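# Uncap a bottle, lay the cap down, leave bottle upright

## Task

Twist the cap off the bottle and set that cap down lying flat on the table, with the bottle left standing upright; nothing may be counted as done if the robot is what keeps it in position at the end, so release everything and pull the hands away afterwards.

## Robot and tools

Robot: two arms, left_arm and right_arm, facing each other across a table. Each carries an identical five-finger right hand, so the hands are not mirrored: every hand axis and number means the same on both arms. Both arms can collide, including wrists, palms, fingers and the wrist bracket; avoid hard hits or sustained pressing between them.

Scene frame (used in results): origin on the table top midway between the arm bases, z = 0 at the table surface, +z up, left_arm's base on the +y side. The names left and right are labels only, not image sides. Reported positions are in metres, orientations as quaternions wxyz, plus linear (m/s) and angular (rad/s) velocities. Printed positions can be slightly off, more so at long reach.

Hand point: a spot 0.05 m in front of the palm, where the index pad meets the thumb tip when pinching. Its +z runs along straight fingers, +y out of the palm, +x across the palm away from the thumb. Straight fingers extend 0.06 to 0.07 m past it. A bracket on the little-finger side of the wrist protrudes 0.03 m beyond the point along +y and 0.11 m across the palm; it can strike things. With the thumb swung fully in front of the palm, the hand can wrap objects 0.035 to 0.08 m wide, the object resting across the palm toward the wrist. Turn the thumb before reaching the object.

The row: every motion command is one row of 28 numbers, each in [-1, 1], always covering both arms even if one stays put. Order: left_arm/dx, dy, dz, rx, ry, rz, then left_gripper/little, ring, middle, index, thumb_bend, thumb_turn, force_limit, speed, then the same 14 for right_arm/ and right_gripper/.
- dx..rz are an offset, not a pose: a displacement from the hand point's measured pose at the start of the action (for a call's first action, the pose in the latest result), expressed in the hand point's own axes. 1.0 equals 0.6 m or 180 degrees. rx, ry, rz form a single rotation vector. Each row is relative to that start pose, not the prior row.
- Finger numbers are absolute targets: +1 straight/open, -1 curled shut. thumb_bend +1 straight, -1 fully bent; thumb_turn +1 beside the palm, -1 in front of it. A pinch is about index -0.22, thumb_bend -0.75, thumb_turn -0.57.
- force_limit maps -1 to about 0 N and +1 to 10 N at the fingertip (15 N for the two thumb motors); it only stops closing. speed maps -1 to nearly zero and +1 to full travel in 0.6 s. For a gentle grip close at speed -0.9 or lower.
- No hand value means unchanged: to keep a hand as it is, resend its last eight numbers; if none were sent yet, use hand_measured (six) plus hand_force_limit and hand_speed. Resending the same numbers holds a grip. To tighten, raise force_limit and send a target further closed than hand_measured; to loosen, send one more open.

Tools:
- execute_actions(actions): a list of actions; each action is up to 15 rows, one per 1/30 s step, the last row repeated to fill 15 steps. Empty list just returns state and images.
- move(target, speed, stop_force, blocking): target is one 28-number row; its offsets are from the pose in the latest result. Each hand point travels straight toward its goal, both paths ending together, 0.5 to 10 s. speed is m/s, 0.002 to 0.5, default 0.25 (rotation up to twice that in rad/s). stop_force is one value in N, 9 to 40, for both arms: an arm's path stops when its wrist sensor feels that much extra push against the motion; not allowed in the first 0.2 s, unreliable if the hand point rotates, and omit it when backing off something. Use it with very slow speed. blocking=false returns after 0.5 s while motion continues; not combinable with stop_force; use wait(0) to check, and wait or stop before new commands.
- wait(seconds): 0 to 10, arms hold their last command.
- stop(): brakes a running move.
- zoom_image(camera, region): camera is cam_high, cam_low, cam_left_wrist or cam_right_wrist; region [x0, y0, x1, y1] pixels, at most 504 by 504.
- show_instructions(): shows the reference images.
- finished_scene(scene): ends the scene given by number; irreversible.

Motion limits: each step the commanded pose is clipped to within 100 mm and 16 degrees of the measured pose, so big offsets need several actions. Arm motion lags commands by about 0.17 s. Position wins over orientation if both cannot be met.

Results: state lines per arm; Hand target lines show where each arm is being driven; pose unreachable means a clearance check altered the command. hand_measured, hand_stopped_by (moving, target, force, stalled, fault) and hand_load_n list six values in motor order; a dropped grip shows as loads near 0. Wrist force and Wrist torque lines give sensor readings in the hand's own axes (offset up to about 4 N, noise, saturation near 50 N). A move adds a move: line with an ending such as done, off_target, moving, held, contact or fault, plus limits like paced or held. HELD in step readings marks steps that were held back.

Avoid: torque fault (joint load limits 130 N m for shoulder and elbow, 24.3 N m for wrists) or any outside force of 150 N, which freezes the arm for 10 seconds. Arms are stiff, so aiming even slightly past firm contact can fault; move slowly into contact. Watch MOTOR HOT warnings; at 85 °C the arm brakes for a long time. Never drop or knock anything off the table, avoid slams and slips, and let go and move away before ending.

Each tool is called after "Emit:" by a JSON object that holds its "op" and its "data".

Reference images:

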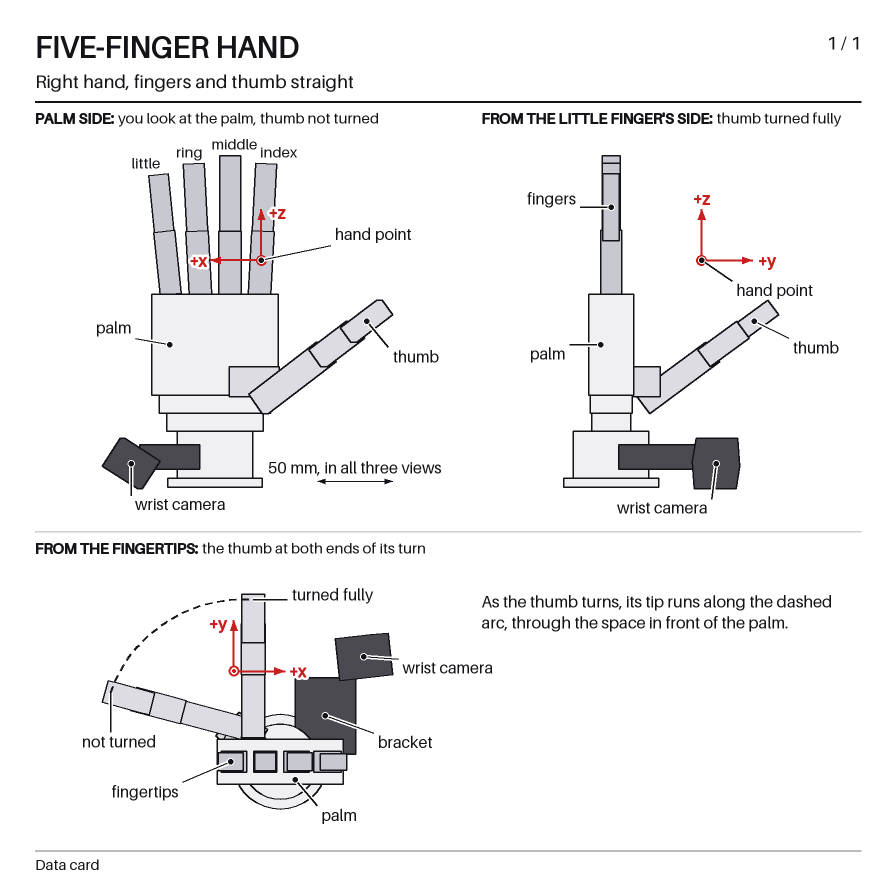

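## Session

Emit:
{"op": "execute_actions", "data": {"actions": []}}

Scene clock: 0.00 s.
left_arm: end_effector_position=(+0.3057, +0.5249, +0.4832) hand_measured=(+1.000, +1.000, +1.000, +1.000, +1.000, +1.000) hand_load_n=(+0.0, +0.0, +0.0, +0.0, +0.0, +0.0) hand_stopped_by=(target, target, target, target, target, target) hand_force_limit=0.00 hand_speed=-0.80 end_effector_quat_wxyz=(+0.014, +0.292, +0.956, +0.008) end_effector_velocity=(+0.000, -0.000, +0.000) end_effector_angular_velocity=(-0.003, -0.003, +0.000) | right_arm: end_effector_position=(+0.0467, -0.2362, +0.4848) hand_measured=(+1.000, +1.000, +1.000, +1.000, +1.000, +1.000) hand_load_n=(+0.0, +0.0, +0.0, +0.0, +0.0, +0.0) hand_stopped_by=(target, target, target, target, target, target) hand_force_limit=0.00 hand_speed=-0.80 end_effector_quat_wxyz=(+0.017, -0.395, +0.918, +0.002) end_effector_velocity=(+0.000, -0.000, +0.000) end_effector_angular_velocity=(-0.000, -0.001, -0.000)
Joint positions: left_arm=[ 0.556 -1.708  1.318  1.947  1.541 -1.888] | right_arm=[-1.18  -1.729  1.321  1.945  1.568 -1.899]
Joint velocities: left_arm=[ 0.    -0.002 -0.001 -0.002 -0.    -0.   ] | right_arm=[ 0.     0.001 -0.002  0.001  0.001  0.   ]
Joint torques (N m, as the arm reports them, + toward a larger angle): no reading
Motor temperatures (°C, as the motors report them): left_arm=[28 28 27 32 33 33] | right_arm=[29 28 29 34 34 35]
Wrist force (N, on the end effector, along its own x y z axes, offset not removed): no reading
Wrist torque (N m, same axes, about the end effector's origin, offset not removed): no reading
Hand target (left_arm): +0.306, +0.525, +0.483; +0.014, +0.292, +0.956, +0.008
Hand target (right_arm): +0.047, -0.236, +0.485; +0.017, -0.395, +0.918, +0.002

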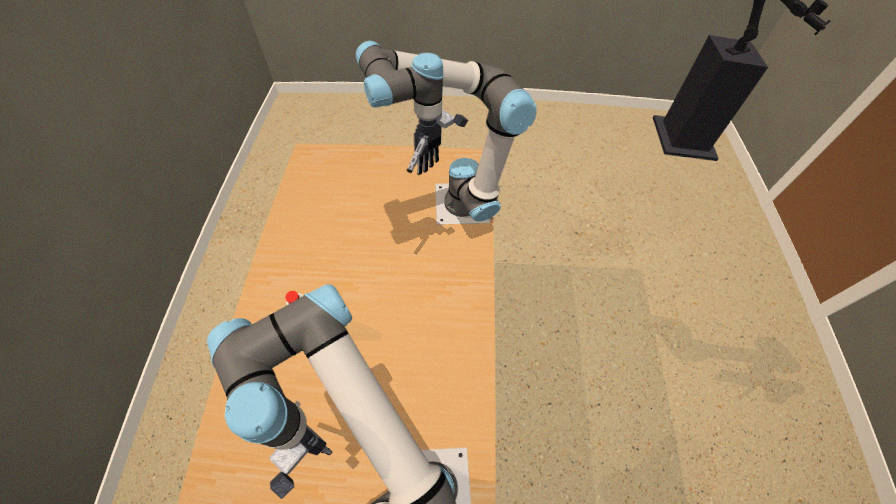

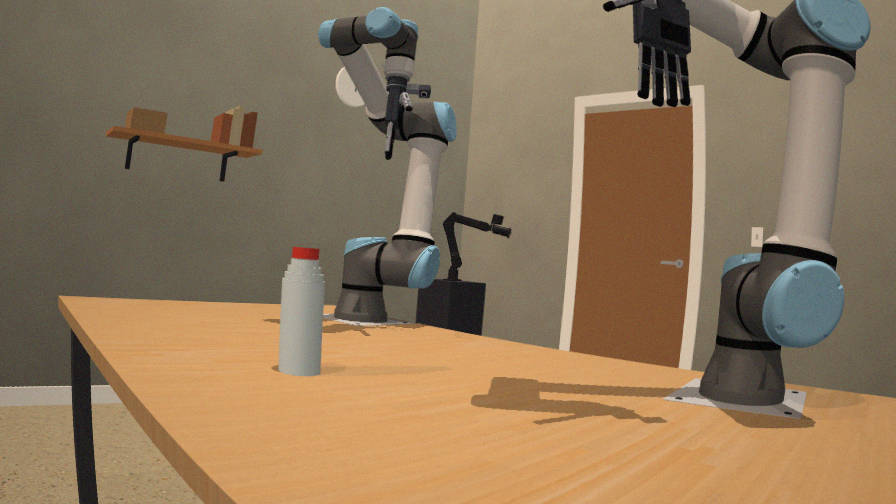

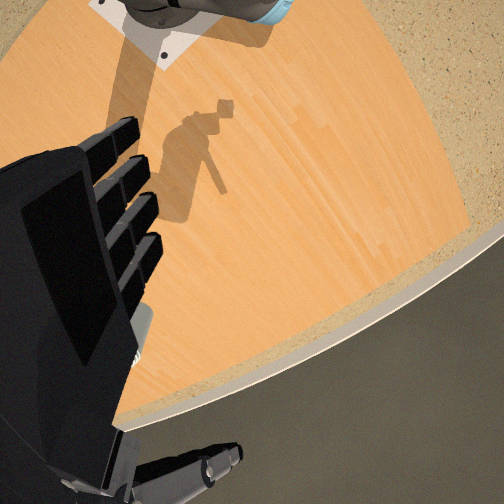

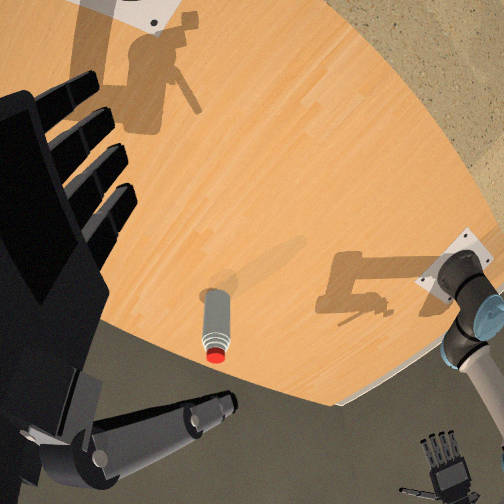

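Emit:
{"op": "move", "data": {"target": [-0.501,-0.315,0.305,0.674,0.067,-0.674, 1,1,1,1,1,-1,0.5,1, 0,0,0,0,0,0, 1,1,1,1,1,1,0,-0.8], "speed": 0.4}}

Scene clock: 110.33 s.
left_arm: end_effector_position=(+0.4555, +0.2015, +0.3026) hand_measured=(+1.000, +1.000, +1.000, +1.000, +1.000, -1.000) hand_load_n=(+0.0, +0.0, +0.0, +0.0, +0.0, +0.0) hand_stopped_by=(target, target, target, target, target, target) hand_force_limit=0.50 hand_speed=1.00 end_effector_quat_wxyz=(+0.265, +0.643, -0.279, +0.662) end_effector_velocity=(+0.001, -0.001, -0.000) end_effector_angular_velocity=(-0.007, +0.002, +0.014) | right_arm: end_effector_position=(+0.0467, -0.2362, +0.4848) hand_measured=(+1.000, +1.000, +1.000, +1.000, +1.000, +1.000) hand_load_n=(+0.0, +0.0, +0.0, +0.0, +0.0, +0.0) hand_stopped_by=(target, target, target, target, target, target) hand_force_limit=0.00 hand_speed=-0.80 end_effector_quat_wxyz=(+0.017, -0.395, +0.918, +0.002) end_effector_velocity=(+0.000, +0.000, +0.000) end_effector_angular_velocity=(+0.001, -0.000, +0.001)
Joint positions: left_arm=[ 0.629 -1.668  2.074 -0.423  1.523 -4.683] | right_arm=[-1.18  -1.729  1.321  1.945  1.568 -1.899]
Joint velocities: left_arm=[-0.011 -0.002  0.005 -0.008 -0.025 -0.006] | right_arm=[ 0.     0.001 -0.001 -0.    -0.001 -0.   ]
Joint torques (N m, as the arm reports them, + toward a larger angle): left_arm=[ -8.5  -31.44 -11.62  -3.14  -1.14  -2.24] | right_arm=[  2.24  -7.81 -14.46   2.36  -0.05   0.22]
Motor temperatures (°C, as the motors report them): left_arm=[28 28 27 32 33 33] | right_arm=[29 28 29 34 34 35]
Wrist force (N, on the end effector, along its own x y z axes, offset not removed): left_arm=[-2.5 -1.9 -0.5] | right_arm=[1.2 3.0 0.2]
Wrist torque (N m, same axes, about the end effector's origin, offset not removed): left_arm=[-0.36 0.45 -0.05] | right_arm=[0.63 -0.11 0.21]
Hand target (left_arm): +0.456, +0.201, +0.303; +0.265, +0.643, -0.278, +0.662
Hand target (right_arm): +0.047, -0.236, +0.485; +0.017, -0.395, +0.918, +0.002
Off the commanded pose (left_arm): 0.000 m, 0 deg.
Off the commanded pose (right_arm): 0.000 m, 0 deg.
move: done

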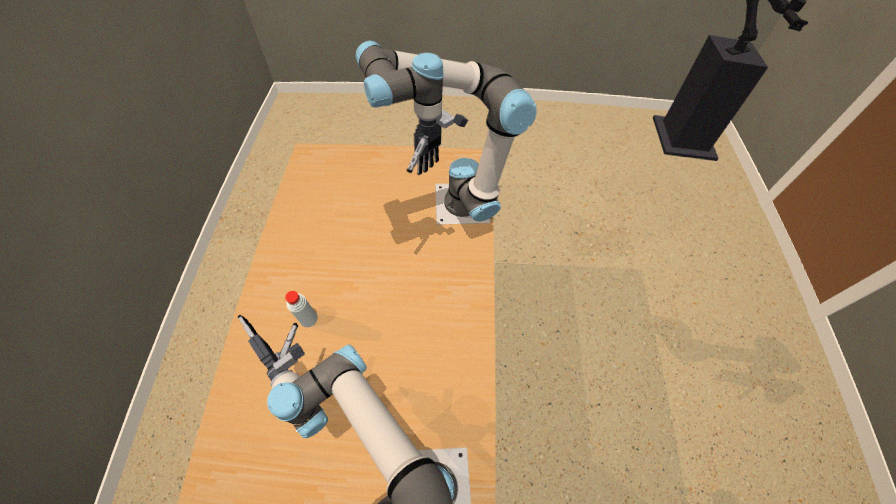

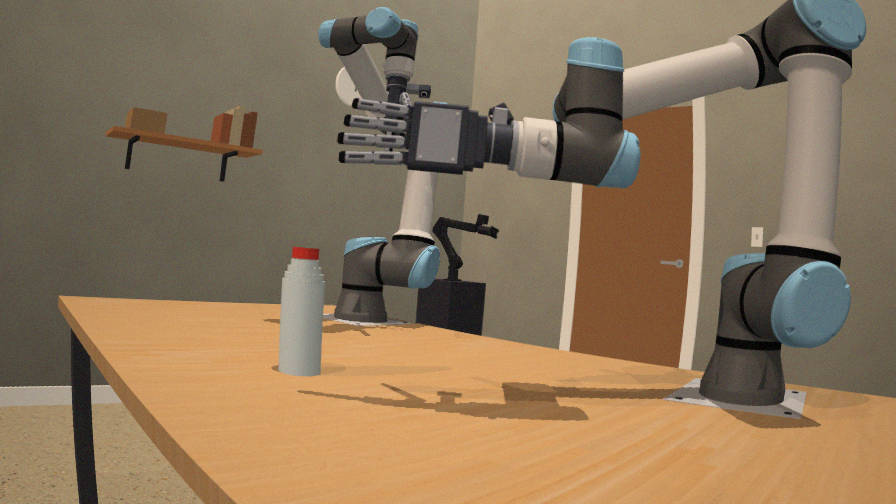

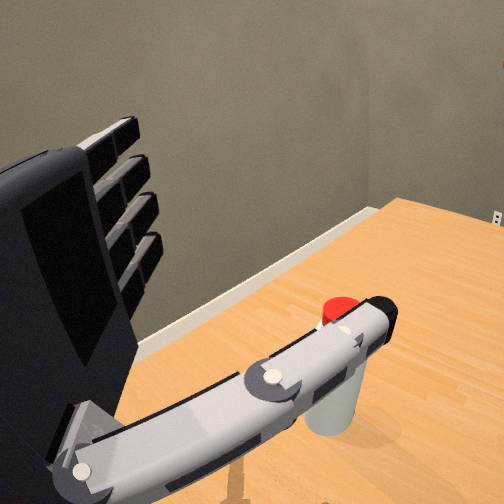

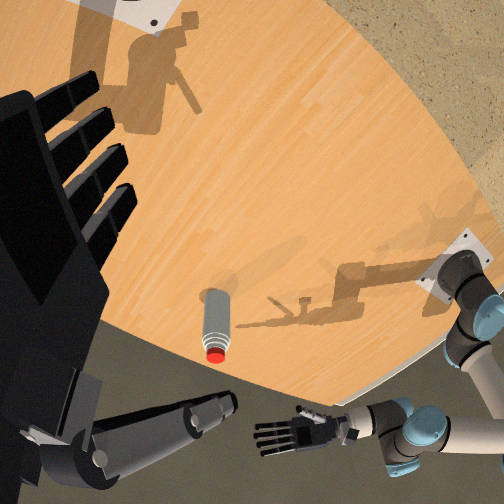

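Emit:
{"op": "move", "data": {"target": [-0.392,0.043,0.11,0,0,0, 1,1,1,1,1,-1,0.5,1, 0,0,0,0,0,0, 1,1,1,1,1,1,0,-0.8], "speed": 0.3}}

Scene clock: 132.47 s.
left_arm: end_effector_position=(+0.4910, +0.1379, +0.0685) hand_measured=(+1.000, +1.000, +1.000, +1.000, +1.000, -1.000) hand_load_n=(+0.0, +0.0, +0.0, +0.0, +0.0, +0.0) hand_stopped_by=(target, target, target, target, target, target) hand_force_limit=0.50 hand_speed=1.00 end_effector_quat_wxyz=(+0.265, +0.643, -0.279, +0.662) end_effector_velocity=(+0.001, -0.002, -0.001) end_effector_angular_velocity=(-0.003, -0.002, -0.000) | right_arm: end_effector_position=(+0.0467, -0.2362, +0.4848) hand_measured=(+1.000, +1.000, +1.000, +1.000, +1.000, +1.000) hand_load_n=(+0.0, +0.0, +0.0, +0.0, +0.0, +0.0) hand_stopped_by=(target, target, target, target, target, target) hand_force_limit=0.00 hand_speed=-0.80 end_effector_quat_wxyz=(+0.017, -0.395, +0.918, +0.002) end_effector_velocity=(+0.000, +0.000, -0.000) end_effector_angular_velocity=(-0.000, +0.000, -0.001)
Joint positions: left_arm=[ 0.587 -1.093  2.159 -1.083  1.481 -4.683] | right_arm=[-1.18  -1.729  1.321  1.945  1.568 -1.899]
Joint velocities: left_arm=[-0.     0.007 -0.003 -0.008  0.    -0.   ] | right_arm=[ 0.     0.001  0.    -0.001  0.     0.001]
Joint torques (N m, as the arm reports them, + toward a larger angle): left_arm=[ -7.29 -21.83 -16.89  -3.23   0.01  -2.28] | right_arm=[  2.97  -7.39 -14.88   2.24  -0.08   0.16]
Motor temperatures (°C, as the motors report them): left_arm=[28 28 27 32 33 33] | right_arm=[29 28 29 34 34 35]
Wrist force (N, on the end effector, along its own x y z axes, offset not removed): left_arm=[2.0 -1.8 0.9] | right_arm=[-3.1 3.8 0.4]
Wrist torque (N m, same axes, about the end effector's origin, offset not removed): left_arm=[-0.09 -0.13 0.28] | right_arm=[0.57 0.44 -0.07]
Hand target (left_arm): +0.491, +0.138, +0.068; +0.265, +0.643, -0.279, +0.662
Hand target (right_arm): +0.047, -0.236, +0.485; +0.017, -0.395, +0.918, +0.002
Off the commanded pose (left_arm): 0.001 m, 0 deg.
Off the commanded pose (right_arm): 0.000 m, 0 deg.
move: done

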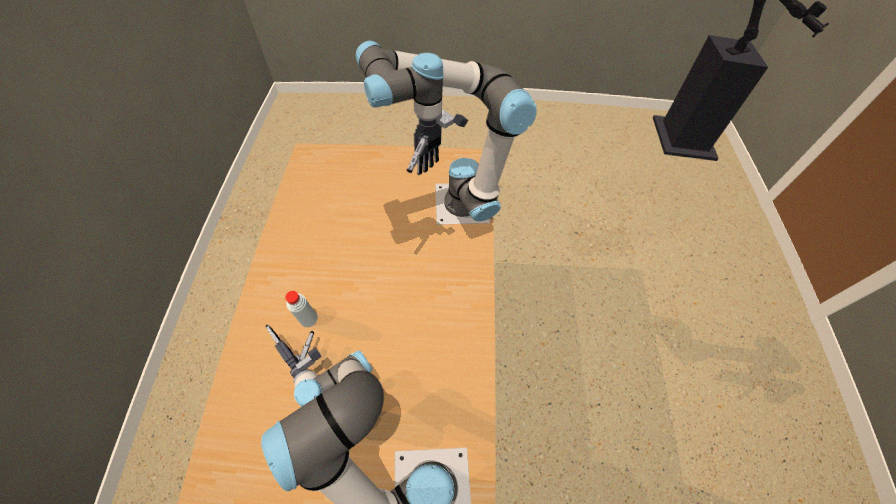

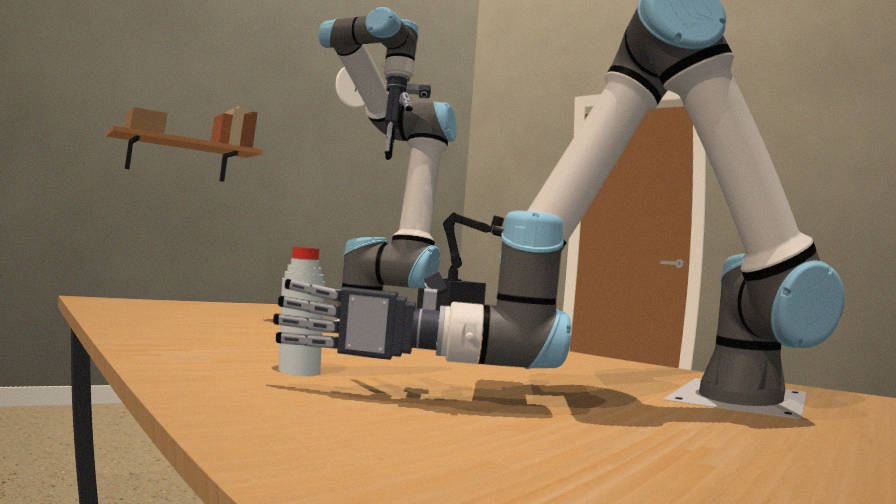

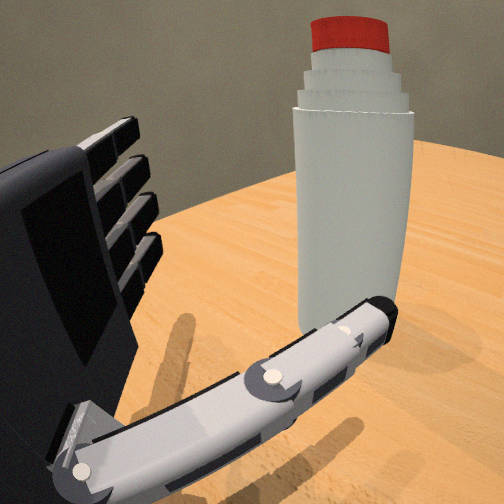

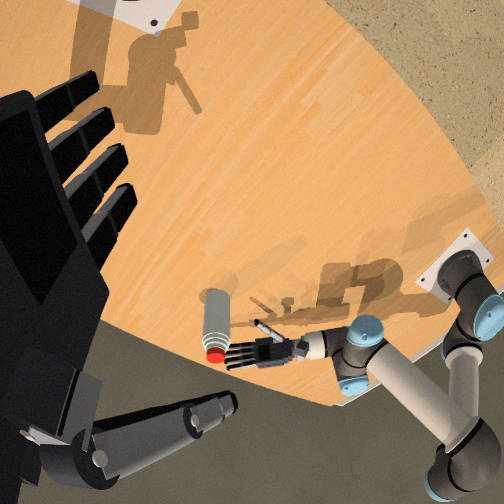

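Emit:
{"op": "move", "data": {"target": [-0.012,0.100,0.092,0,0,0, 1,1,1,1,1,-1,0.5,1, 0,0,0,0,0,0, 1,1,1,1,1,1,0,-0.8], "speed": 0.1}}

Emit:
{"op": "zoom_image", "data": {"camera": "cam_high", "region": [220,250,400,400]}}

Scene clock: 145.50 s.
left_arm: end_effector_position=(+0.4874, +0.0568, +0.0608) hand_measured=(+1.000, +1.000, +1.000, +1.000, +1.000, -1.000) hand_load_n=(+0.0, +0.0, +0.0, +0.0, +0.0, +0.0) hand_stopped_by=(target, target, target, target, target, target) hand_force_limit=0.50 hand_speed=1.00 end_effector_quat_wxyz=(+0.265, +0.643, -0.279, +0.662) end_effector_velocity=(+0.000, -0.003, +0.002) end_effector_angular_velocity=(-0.002, -0.001, -0.000) | right_arm: end_effector_position=(+0.0467, -0.2362, +0.4848) hand_measured=(+1.000, +1.000, +1.000, +1.000, +1.000, +1.000) hand_load_n=(+0.0, +0.0, +0.0, +0.0, +0.0, +0.0) hand_stopped_by=(target, target, target, target, target, target) hand_force_limit=0.00 hand_speed=-0.80 end_effector_quat_wxyz=(+0.017, -0.395, +0.918, +0.002) end_effector_velocity=(+0.000, +0.000, -0.000) end_effector_angular_velocity=(+0.000, -0.000, -0.000)
Joint positions: left_arm=[ 0.464 -1.01   2.028 -1.034  1.358 -4.68 ] | right_arm=[-1.18  -1.729  1.321  1.945  1.568 -1.899]
Joint velocities: left_arm=[-0.003  0.    -0.005  0.003 -0.003 -0.   ] | right_arm=[-0.    -0.     0.    -0.001 -0.    -0.   ]
Joint torques (N m, as the arm reports them, + toward a larger angle): left_arm=[ -8.29 -25.09 -16.62   0.1   -1.59   2.72] | right_arm=[  2.8   -7.76 -14.71   2.1    0.13   0.24]
Motor temperatures (°C, as the motors report them): left_arm=[28 28 27 32 33 33] | right_arm=[29 28 29 34 34 35]
Wrist force (N, on the end effector, along its own x y z axes, offset not removed): left_arm=[0.6 -4.3 1.8] | right_arm=[-3.5 2.9 -2.9]
Wrist torque (N m, same axes, about the end effector's origin, offset not removed): left_arm=[-0.53 -0.24 0.02] | right_arm=[0.54 0.48 -0.16]
Hand target (left_arm): +0.487, +0.057, +0.061; +0.265, +0.643, -0.279, +0.662
Hand target (right_arm): +0.047, -0.236, +0.485; +0.017, -0.395, +0.918, +0.002
Off the commanded pose (left_arm): 0.000 m, 0 deg.
Off the commanded pose (right_arm): 0.000 m, 0 deg.
move: done

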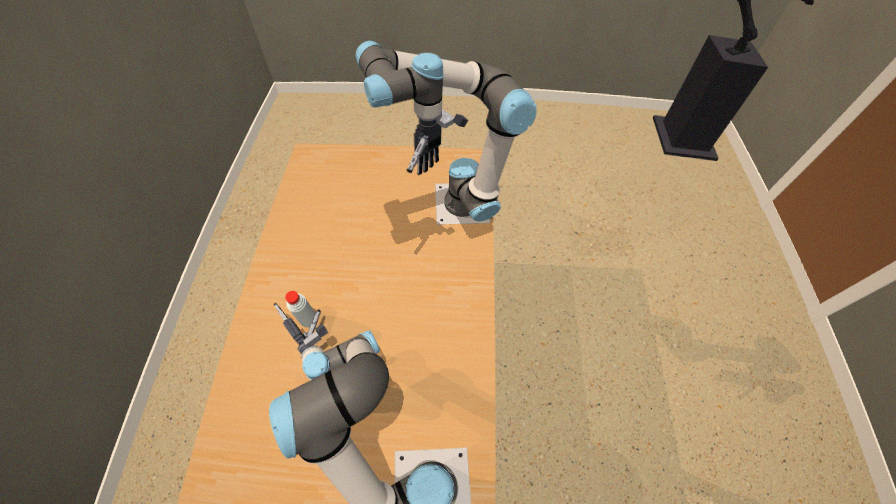

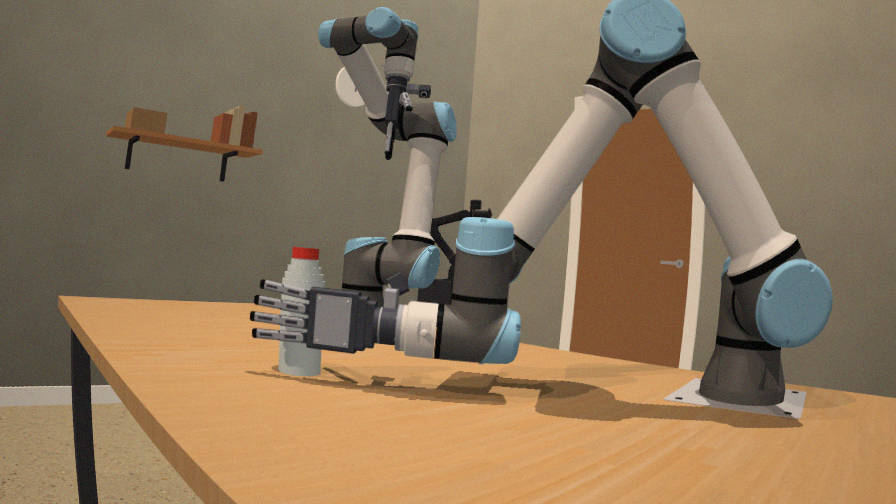

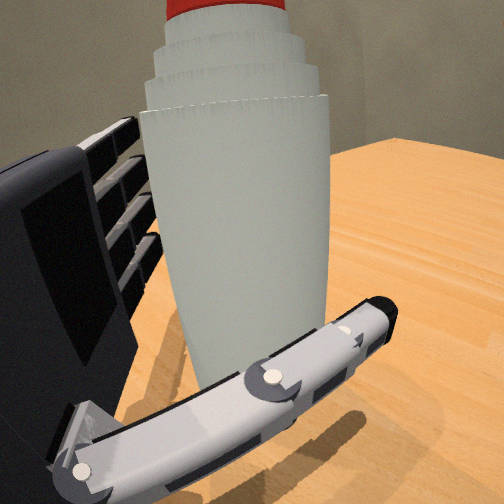

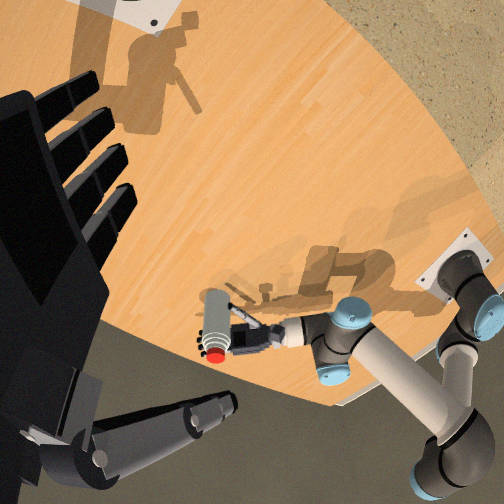

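Region (220, 250, 400, 400) of cam_high's 896x504 image, scaled by 2.800, with more detail than that image has.

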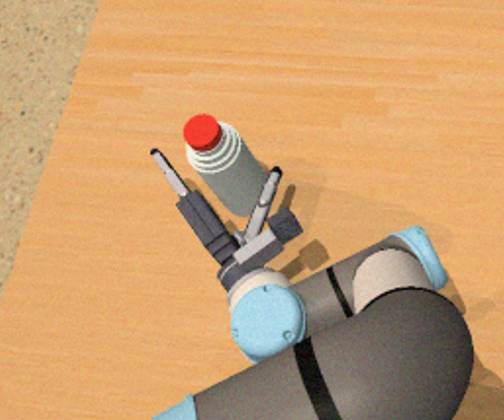

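Emit:
{"op": "execute_actions", "data": {"actions": [[[0,0.012,0,0,0,0, 1,1,1,1,1,-1,0.5,1, 0,0,0,0,0,0, 1,1,1,1,1,1,0,-0.8]],[[0,0,0,0,0,0, -1,-1,-1,-1,-1,-1,0.6,0, 0,0,0,0,0,0, 1,1,1,1,1,1,0,-0.8]],[[0,0,0,0,0,0, -1,-1,-1,-1,-1,-1,0.6,0, 0,0,0,0,0,0, 1,1,1,1,1,1,0,-0.8]],[[0,0,0,0,0,0, -1,-1,-1,-1,-1,-1,0.6,0, 0,0,0,0,0,0, 1,1,1,1,1,1,0,-0.8]]]}}

Scene clock: 151.90 s.
left_arm: end_effector_position=(+0.4824, +0.0518, +0.0606) hand_measured=(+0.122, +0.138, +0.144, +0.176, +0.596, -1.000) hand_load_n=(+9.5, +9.0, +9.5, +0.5, +28.0, +3.0) hand_stopped_by=(force, force, force, force, force, target) hand_force_limit=0.60 hand_speed=0.00 end_effector_quat_wxyz=(+0.265, +0.643, -0.279, +0.662) end_effector_velocity=(+0.000, -0.000, +0.000) end_effector_angular_velocity=(+0.000, +0.000, -0.000) | right_arm: end_effector_position=(+0.0467, -0.2362, +0.4848) hand_measured=(+1.000, +1.000, +1.000, +1.000, +1.000, +1.000) hand_load_n=(+0.0, +0.0, +0.0, +0.0, +0.0, +0.0) hand_stopped_by=(target, target, target, target, target, target) hand_force_limit=0.00 hand_speed=-0.80 end_effector_quat_wxyz=(+0.017, -0.395, +0.918, +0.002) end_effector_velocity=(+0.000, -0.000, -0.000) end_effector_angular_velocity=(-0.000, +0.001, -0.001)
Joint positions: left_arm=[ 0.448 -1.011  2.029 -1.036  1.342 -4.68 ] | right_arm=[-1.18  -1.729  1.321  1.945  1.568 -1.899]
Joint velocities: left_arm=[-0.    -0.001 -0.001  0.002 -0.    -0.   ] | right_arm=[-0.     0.     0.001  0.     0.     0.001]
Joint torques (N m, as the arm reports them, + toward a larger angle): left_arm=[  1.95 -35.02  -5.54   2.74  -1.85   2.45] | right_arm=[  2.62  -7.8  -15.08   2.19  -0.08   0.48]
Motor temperatures (°C, as the motors report them): left_arm=[28 28 27 32 33 33] | right_arm=[29 28 29 34 34 35]
Wrist force (N, on the end effector, along its own x y z axes, offset not removed): left_arm=[12.0 -0.1 -2.6] | right_arm=[-0.4 2.6 -2.8]
Wrist torque (N m, same axes, about the end effector's origin, offset not removed): left_arm=[-0.11 -0.32 -0.24] | right_arm=[0.58 0.02 0.01]
Hand target (left_arm): +0.482, +0.052, +0.061; +0.265, +0.643, -0.279, +0.662
Hand target (right_arm): +0.047, -0.236, +0.485; +0.017, -0.395, +0.918, +0.002
Off the commanded pose (left_arm): 0.000 m, 0 deg.
Off the commanded pose (right_arm): 0.000 m, 0 deg.
Step readings (end_effector_position; steps 1 to 15: 1st action; 16 to 30: 2nd action; 31 to 45: 3rd action; 46 to 60: 4th action):
0: left_arm (+0.4874, +0.0566, +0.0607) | right_arm (+0.0467, -0.2362, +0.4848)
1: left_arm (+0.4873, +0.0564, +0.0607) | right_arm (+0.0467, -0.2362, +0.4848)
2: left_arm (+0.4864, +0.0556, +0.0606) | right_arm (+0.0467, -0.2362, +0.4848)
4: left_arm (+0.4846, +0.0540, +0.0604) | right_arm (+0.0467, -0.2362, +0.4848)
8: left_arm (+0.4830, +0.0524, +0.0604) | right_arm (+0.0467, -0.2362, +0.4848)
15: left_arm (+0.4824, +0.0519, +0.0605) | right_arm (+0.0467, -0.2362, +0.4848)
16: left_arm (+0.4824, +0.0518, +0.0605) | right_arm (+0.0467, -0.2362, +0.4848)
17: left_arm (+0.4824, +0.0518, +0.0605) | right_arm (+0.0467, -0.2362, +0.4848)
19: left_arm (+0.4824, +0.0518, +0.0605) | right_arm (+0.0467, -0.2362, +0.4848)
23: left_arm (+0.4824, +0.0518, +0.0605) | right_arm (+0.0467, -0.2362, +0.4848)
30: left_arm (+0.4824, +0.0518, +0.0605) | right_arm (+0.0467, -0.2362, +0.4848)
31: left_arm (+0.4824, +0.0518, +0.0605) | right_arm (+0.0467, -0.2362, +0.4848)
32: left_arm (+0.4824, +0.0518, +0.0606) | right_arm (+0.0467, -0.2362, +0.4848)
34: left_arm (+0.4824, +0.0518, +0.0607) | right_arm (+0.0467, -0.2362, +0.4848)
38: left_arm (+0.4824, +0.0518, +0.0606) | right_arm (+0.0467, -0.2362, +0.4848)
45: left_arm (+0.4824, +0.0518, +0.0606) | right_arm (+0.0467, -0.2362, +0.4848)
46: left_arm (+0.4824, +0.0518, +0.0606) | right_arm (+0.0467, -0.2362, +0.4848)
47: left_arm (+0.4824, +0.0518, +0.0606) | right_arm (+0.0467, -0.2362, +0.4848)
49: left_arm (+0.4824, +0.0518, +0.0606) | right_arm (+0.0467, -0.2362, +0.4848)
53: left_arm (+0.4824, +0.0518, +0.0606) | right_arm (+0.0467, -0.2362, +0.4848)
60: end_effector_position above

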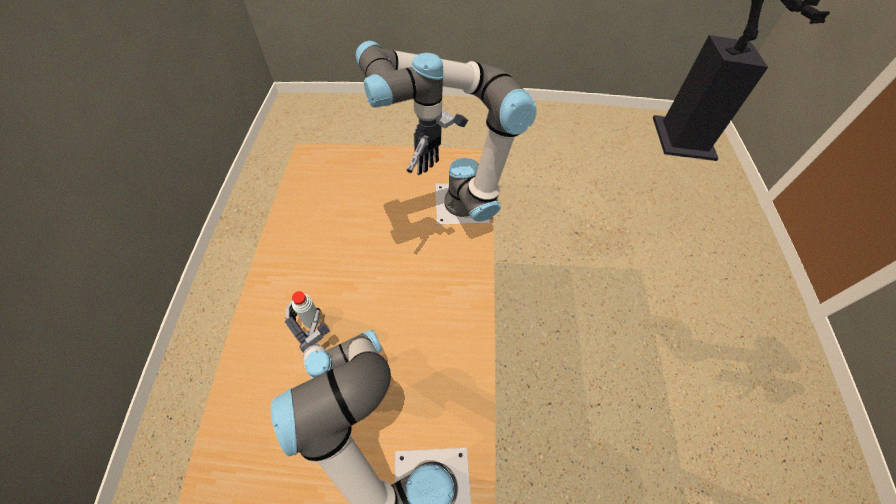

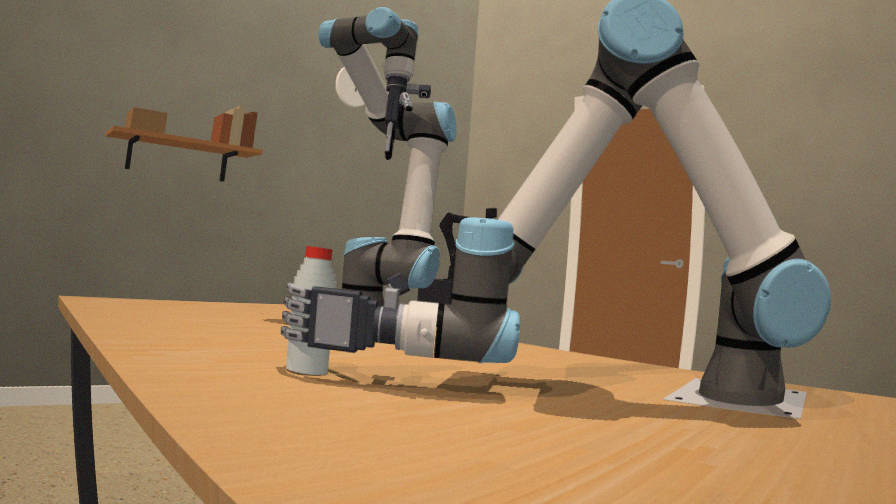

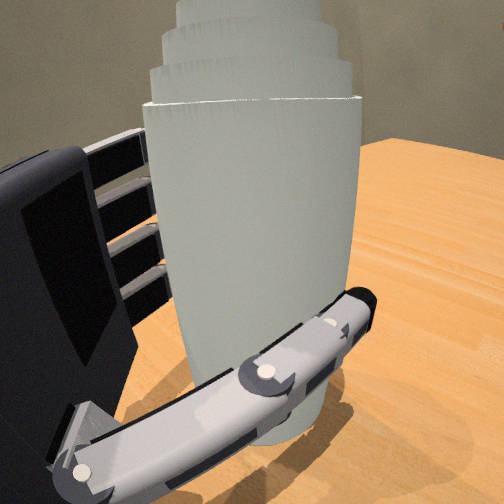

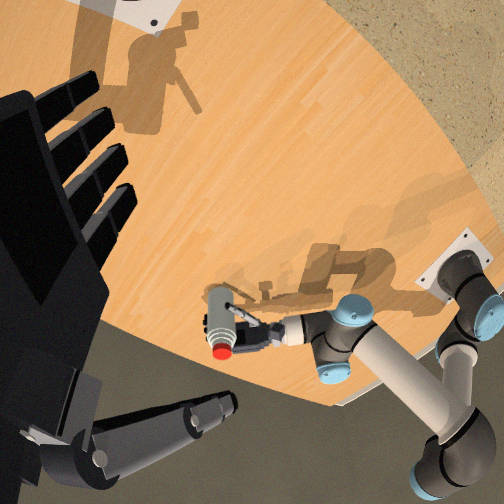

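Emit:
{"op": "execute_actions", "data": {"actions": [[[0.025,0,0,0,0,0, -0.95,-0.95,-0.95,-0.95,-1,-1,0.7,-0.3, 0,0,0,0,0,0, 1,1,1,1,1,1,0,-0.8]],[[0,0,0,0,0,0, -0.95,-0.95,-0.95,-0.95,-1,-1,0.7,-0.3, 0,0,0,0,0,0, 1,1,1,1,1,1,0,-0.8]]]}}

Emit:
{"op": "zoom_image", "data": {"camera": "cam_low", "region": [240,220,440,400]}}

Scene clock: 157.03 s.
left_arm: end_effector_position=(+0.4819, +0.0517, +0.0754) hand_measured=(+0.122, +0.138, +0.144, +0.152, +0.596, -1.000) hand_load_n=(+5.0, +5.5, +8.0, +11.5, +28.5, +7.0) hand_stopped_by=(force, force, force, force, force, target) hand_force_limit=0.70 hand_speed=-0.30 end_effector_quat_wxyz=(+0.265, +0.643, -0.279, +0.662) end_effector_velocity=(+0.000, -0.000, -0.000) end_effector_angular_velocity=(+0.000, +0.001, +0.000) | right_arm: end_effector_position=(+0.0467, -0.2362, +0.4848) hand_measured=(+1.000, +1.000, +1.000, +1.000, +1.000, +1.000) hand_load_n=(+0.0, +0.0, +0.0, +0.0, +0.0, +0.0) hand_stopped_by=(target, target, target, target, target, target) hand_force_limit=0.00 hand_speed=-0.80 end_effector_quat_wxyz=(+0.017, -0.395, +0.918, +0.002) end_effector_velocity=(+0.000, -0.000, -0.000) end_effector_angular_velocity=(-0.000, -0.000, -0.000)
Joint positions: left_arm=[ 0.447 -1.044  2.027 -1.001  1.341 -4.68 ] | right_arm=[-1.18  -1.729  1.321  1.945  1.568 -1.899]
Joint velocities: left_arm=[ 0.     0.001 -0.001  0.001 -0.    -0.   ] | right_arm=[ 0.    -0.     0.    -0.     0.     0.001]
Joint torques (N m, as the arm reports them, + toward a larger angle): left_arm=[ -7.44 -34.8  -16.46  -3.18  -1.51   2.05] | right_arm=[  2.82  -8.41 -15.04   2.26   0.     0.38]
Motor temperatures (°C, as the motors report them): left_arm=[28 28 27 32 33 33] | right_arm=[29 28 29 34 34 35]
Wrist force (N, on the end effector, along its own x y z axes, offset not removed): left_arm=[-2.2 -2.8 4.7] | right_arm=[1.7 3.6 -5.4]
Wrist torque (N m, same axes, about the end effector's origin, offset not removed): left_arm=[-0.48 0.04 -0.18] | right_arm=[0.75 -0.10 0.23]
Hand target (left_arm): +0.482, +0.052, +0.075; +0.265, +0.643, -0.279, +0.662
Hand target (right_arm): +0.047, -0.236, +0.485; +0.017, -0.395, +0.918, +0.002
Off the commanded pose (left_arm): 0.000 m, 0 deg.
Off the commanded pose (right_arm): 0.000 m, 0 deg.
Step readings (end_effector_position; steps 1 to 15: 1st action; 16 to 30: 2nd action):
0: left_arm (+0.4824, +0.0518, +0.0606) | right_arm (+0.0467, -0.2362, +0.4848)
1: left_arm (+0.4823, +0.0518, +0.0609) | right_arm (+0.0467, -0.2362, +0.4848)
2: left_arm (+0.4822, +0.0519, +0.0630) | right_arm (+0.0467, -0.2362, +0.4848)
4: left_arm (+0.4821, +0.0518, +0.0682) | right_arm (+0.0467, -0.2362, +0.4848)
8: left_arm (+0.4820, +0.0518, +0.0733) | right_arm (+0.0467, -0.2362, +0.4848)
15: left_arm (+0.4819, +0.0517, +0.0753) | right_arm (+0.0467, -0.2362, +0.4848)
16: left_arm (+0.4819, +0.0517, +0.0754) | right_arm (+0.0467, -0.2362, +0.4848)
17: left_arm (+0.4819, +0.0517, +0.0754) | right_arm (+0.0467, -0.2362, +0.4848)
19: left_arm (+0.4819, +0.0517, +0.0754) | right_arm (+0.0467, -0.2362, +0.4848)
23: left_arm (+0.4819, +0.0517, +0.0754) | right_arm (+0.0467, -0.2362, +0.4848)
30: end_effector_position above

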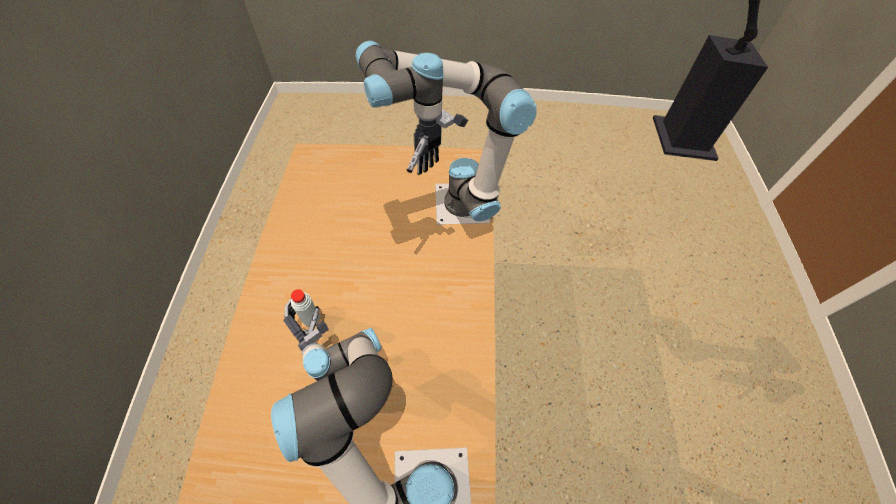

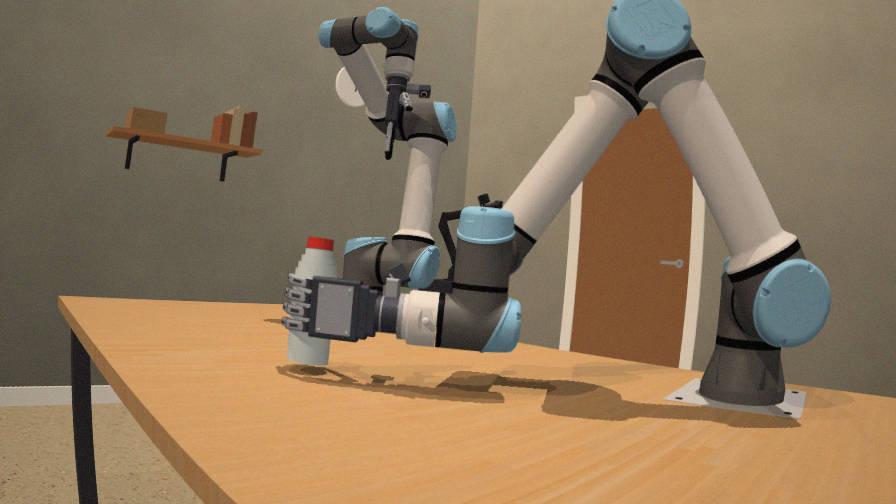

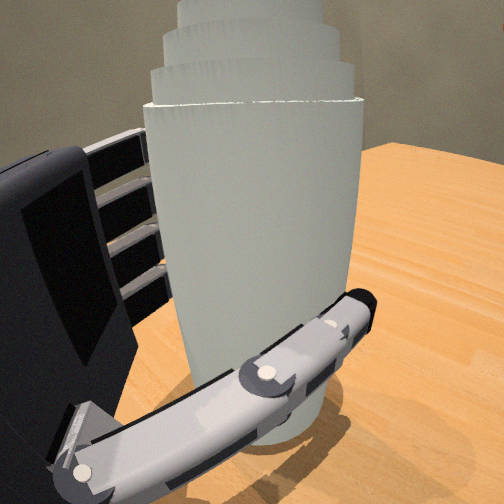

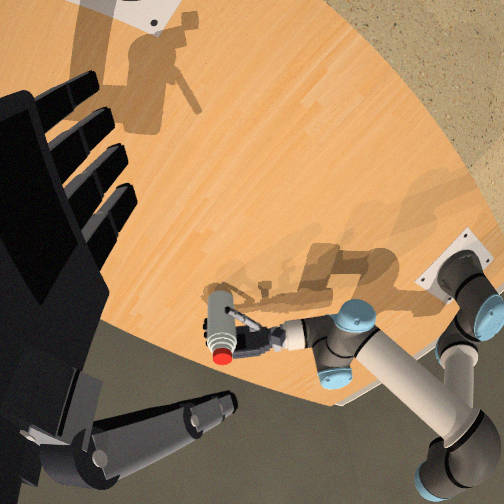

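Region (240, 220, 440, 400) of cam_low's 896x504 image, scaled by 2.520, with more detail than that image has; it fills the top 454 rows of this view, and the rest is white.

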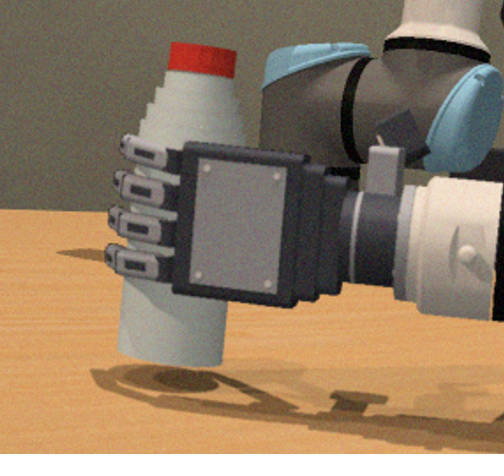

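Emit:
{"op": "move", "data": {"target": [0.02,0.508,0.077,0,0,0, -0.95,-0.95,-0.95,-0.95,-1,-1,0.7,-0.3, -0.347,-0.206,0.275,0.2805,-0.1117,-0.2233, -1,-1,0.5,0.5,1,-1,0,1], "speed": 0.25}}

Scene clock: 175.03 s.
left_arm: end_effector_position=(+0.2978, -0.1951, +0.0802) hand_measured=(+0.122, +0.138, +0.144, +0.152, +0.596, -1.000) hand_load_n=(+5.0, +5.5, +8.0, +11.5, +28.5, +7.0) hand_stopped_by=(force, force, force, force, force, target) hand_force_limit=0.70 hand_speed=-0.30 end_effector_quat_wxyz=(+0.265, +0.643, -0.279, +0.662) end_effector_velocity=(-0.001, -0.002, -0.001) end_effector_angular_velocity=(+0.002, +0.000, +0.000) | right_arm: end_effector_position=(+0.2837, -0.1669, +0.3280) hand_measured=(-1.000, -1.000, +0.500, +0.500, +1.000, -1.000) hand_load_n=(+0.0, +0.0, +0.0, +0.0, +0.0, +0.0) hand_stopped_by=(target, target, target, target, target, target) hand_force_limit=0.00 hand_speed=1.00 end_effector_quat_wxyz=(+0.331, -0.624, +0.631, -0.319) end_effector_velocity=(+0.002, +0.001, -0.002) end_effector_angular_velocity=(-0.001, -0.008, +0.009)
Joint positions: left_arm=[-0.062 -0.87   1.661 -0.816  0.832 -4.666] | right_arm=[-0.961 -1.572  1.554  0.761  2.119 -2.672]
Joint velocities: left_arm=[-0.002  0.004 -0.007  0.005 -0.003 -0.   ] | right_arm=[-0.003 -0.003  0.01  -0.02  -0.004 -0.015]
Joint torques (N m, as the arm reports them, + toward a larger angle): left_arm=[ -6.98 -33.24 -21.72   0.25  -1.72  -0.62] | right_arm=[ -7.24 -26.94 -13.85  -1.75  -1.17  -2.32]
Motor temperatures (°C, as the motors report them): left_arm=[28 28 27 32 33 33] | right_arm=[29 28 29 34 34 35]
Wrist force (N, on the end effector, along its own x y z axes, offset not removed): left_arm=[2.2 -2.5 -2.5] | right_arm=[-1.5 -2.6 -0.9]
Wrist torque (N m, same axes, about the end effector's origin, offset not removed): left_arm=[-0.14 -0.36 0.18] | right_arm=[-0.47 0.14 0.00]
Hand target (left_arm): +0.298, -0.195, +0.080; +0.265, +0.643, -0.279, +0.662
Hand target (right_arm): +0.284, -0.167, +0.328; -0.331, +0.625, -0.631, +0.320
Off the commanded pose (left_arm): 0.001 m, 0 deg.
Off the commanded pose (right_arm): 0.001 m, 0 deg.
move: done

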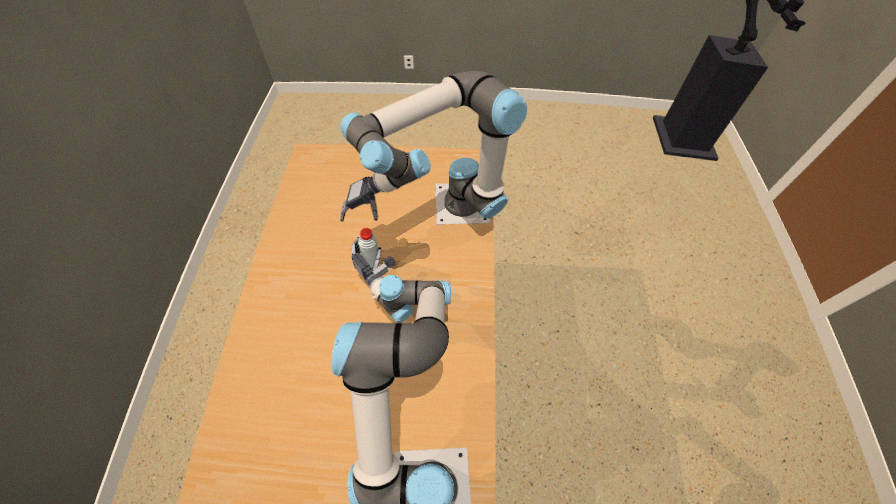

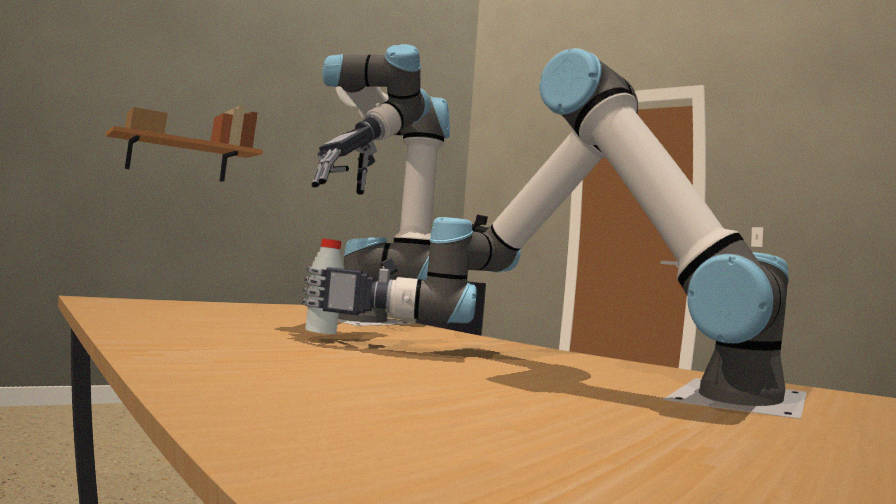

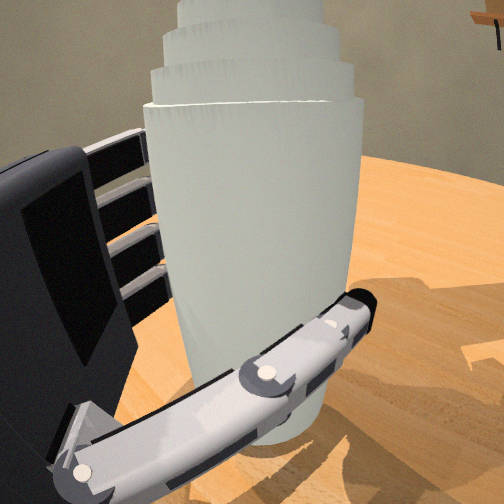

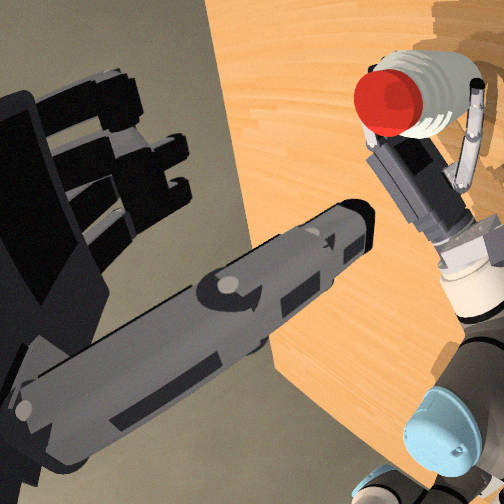

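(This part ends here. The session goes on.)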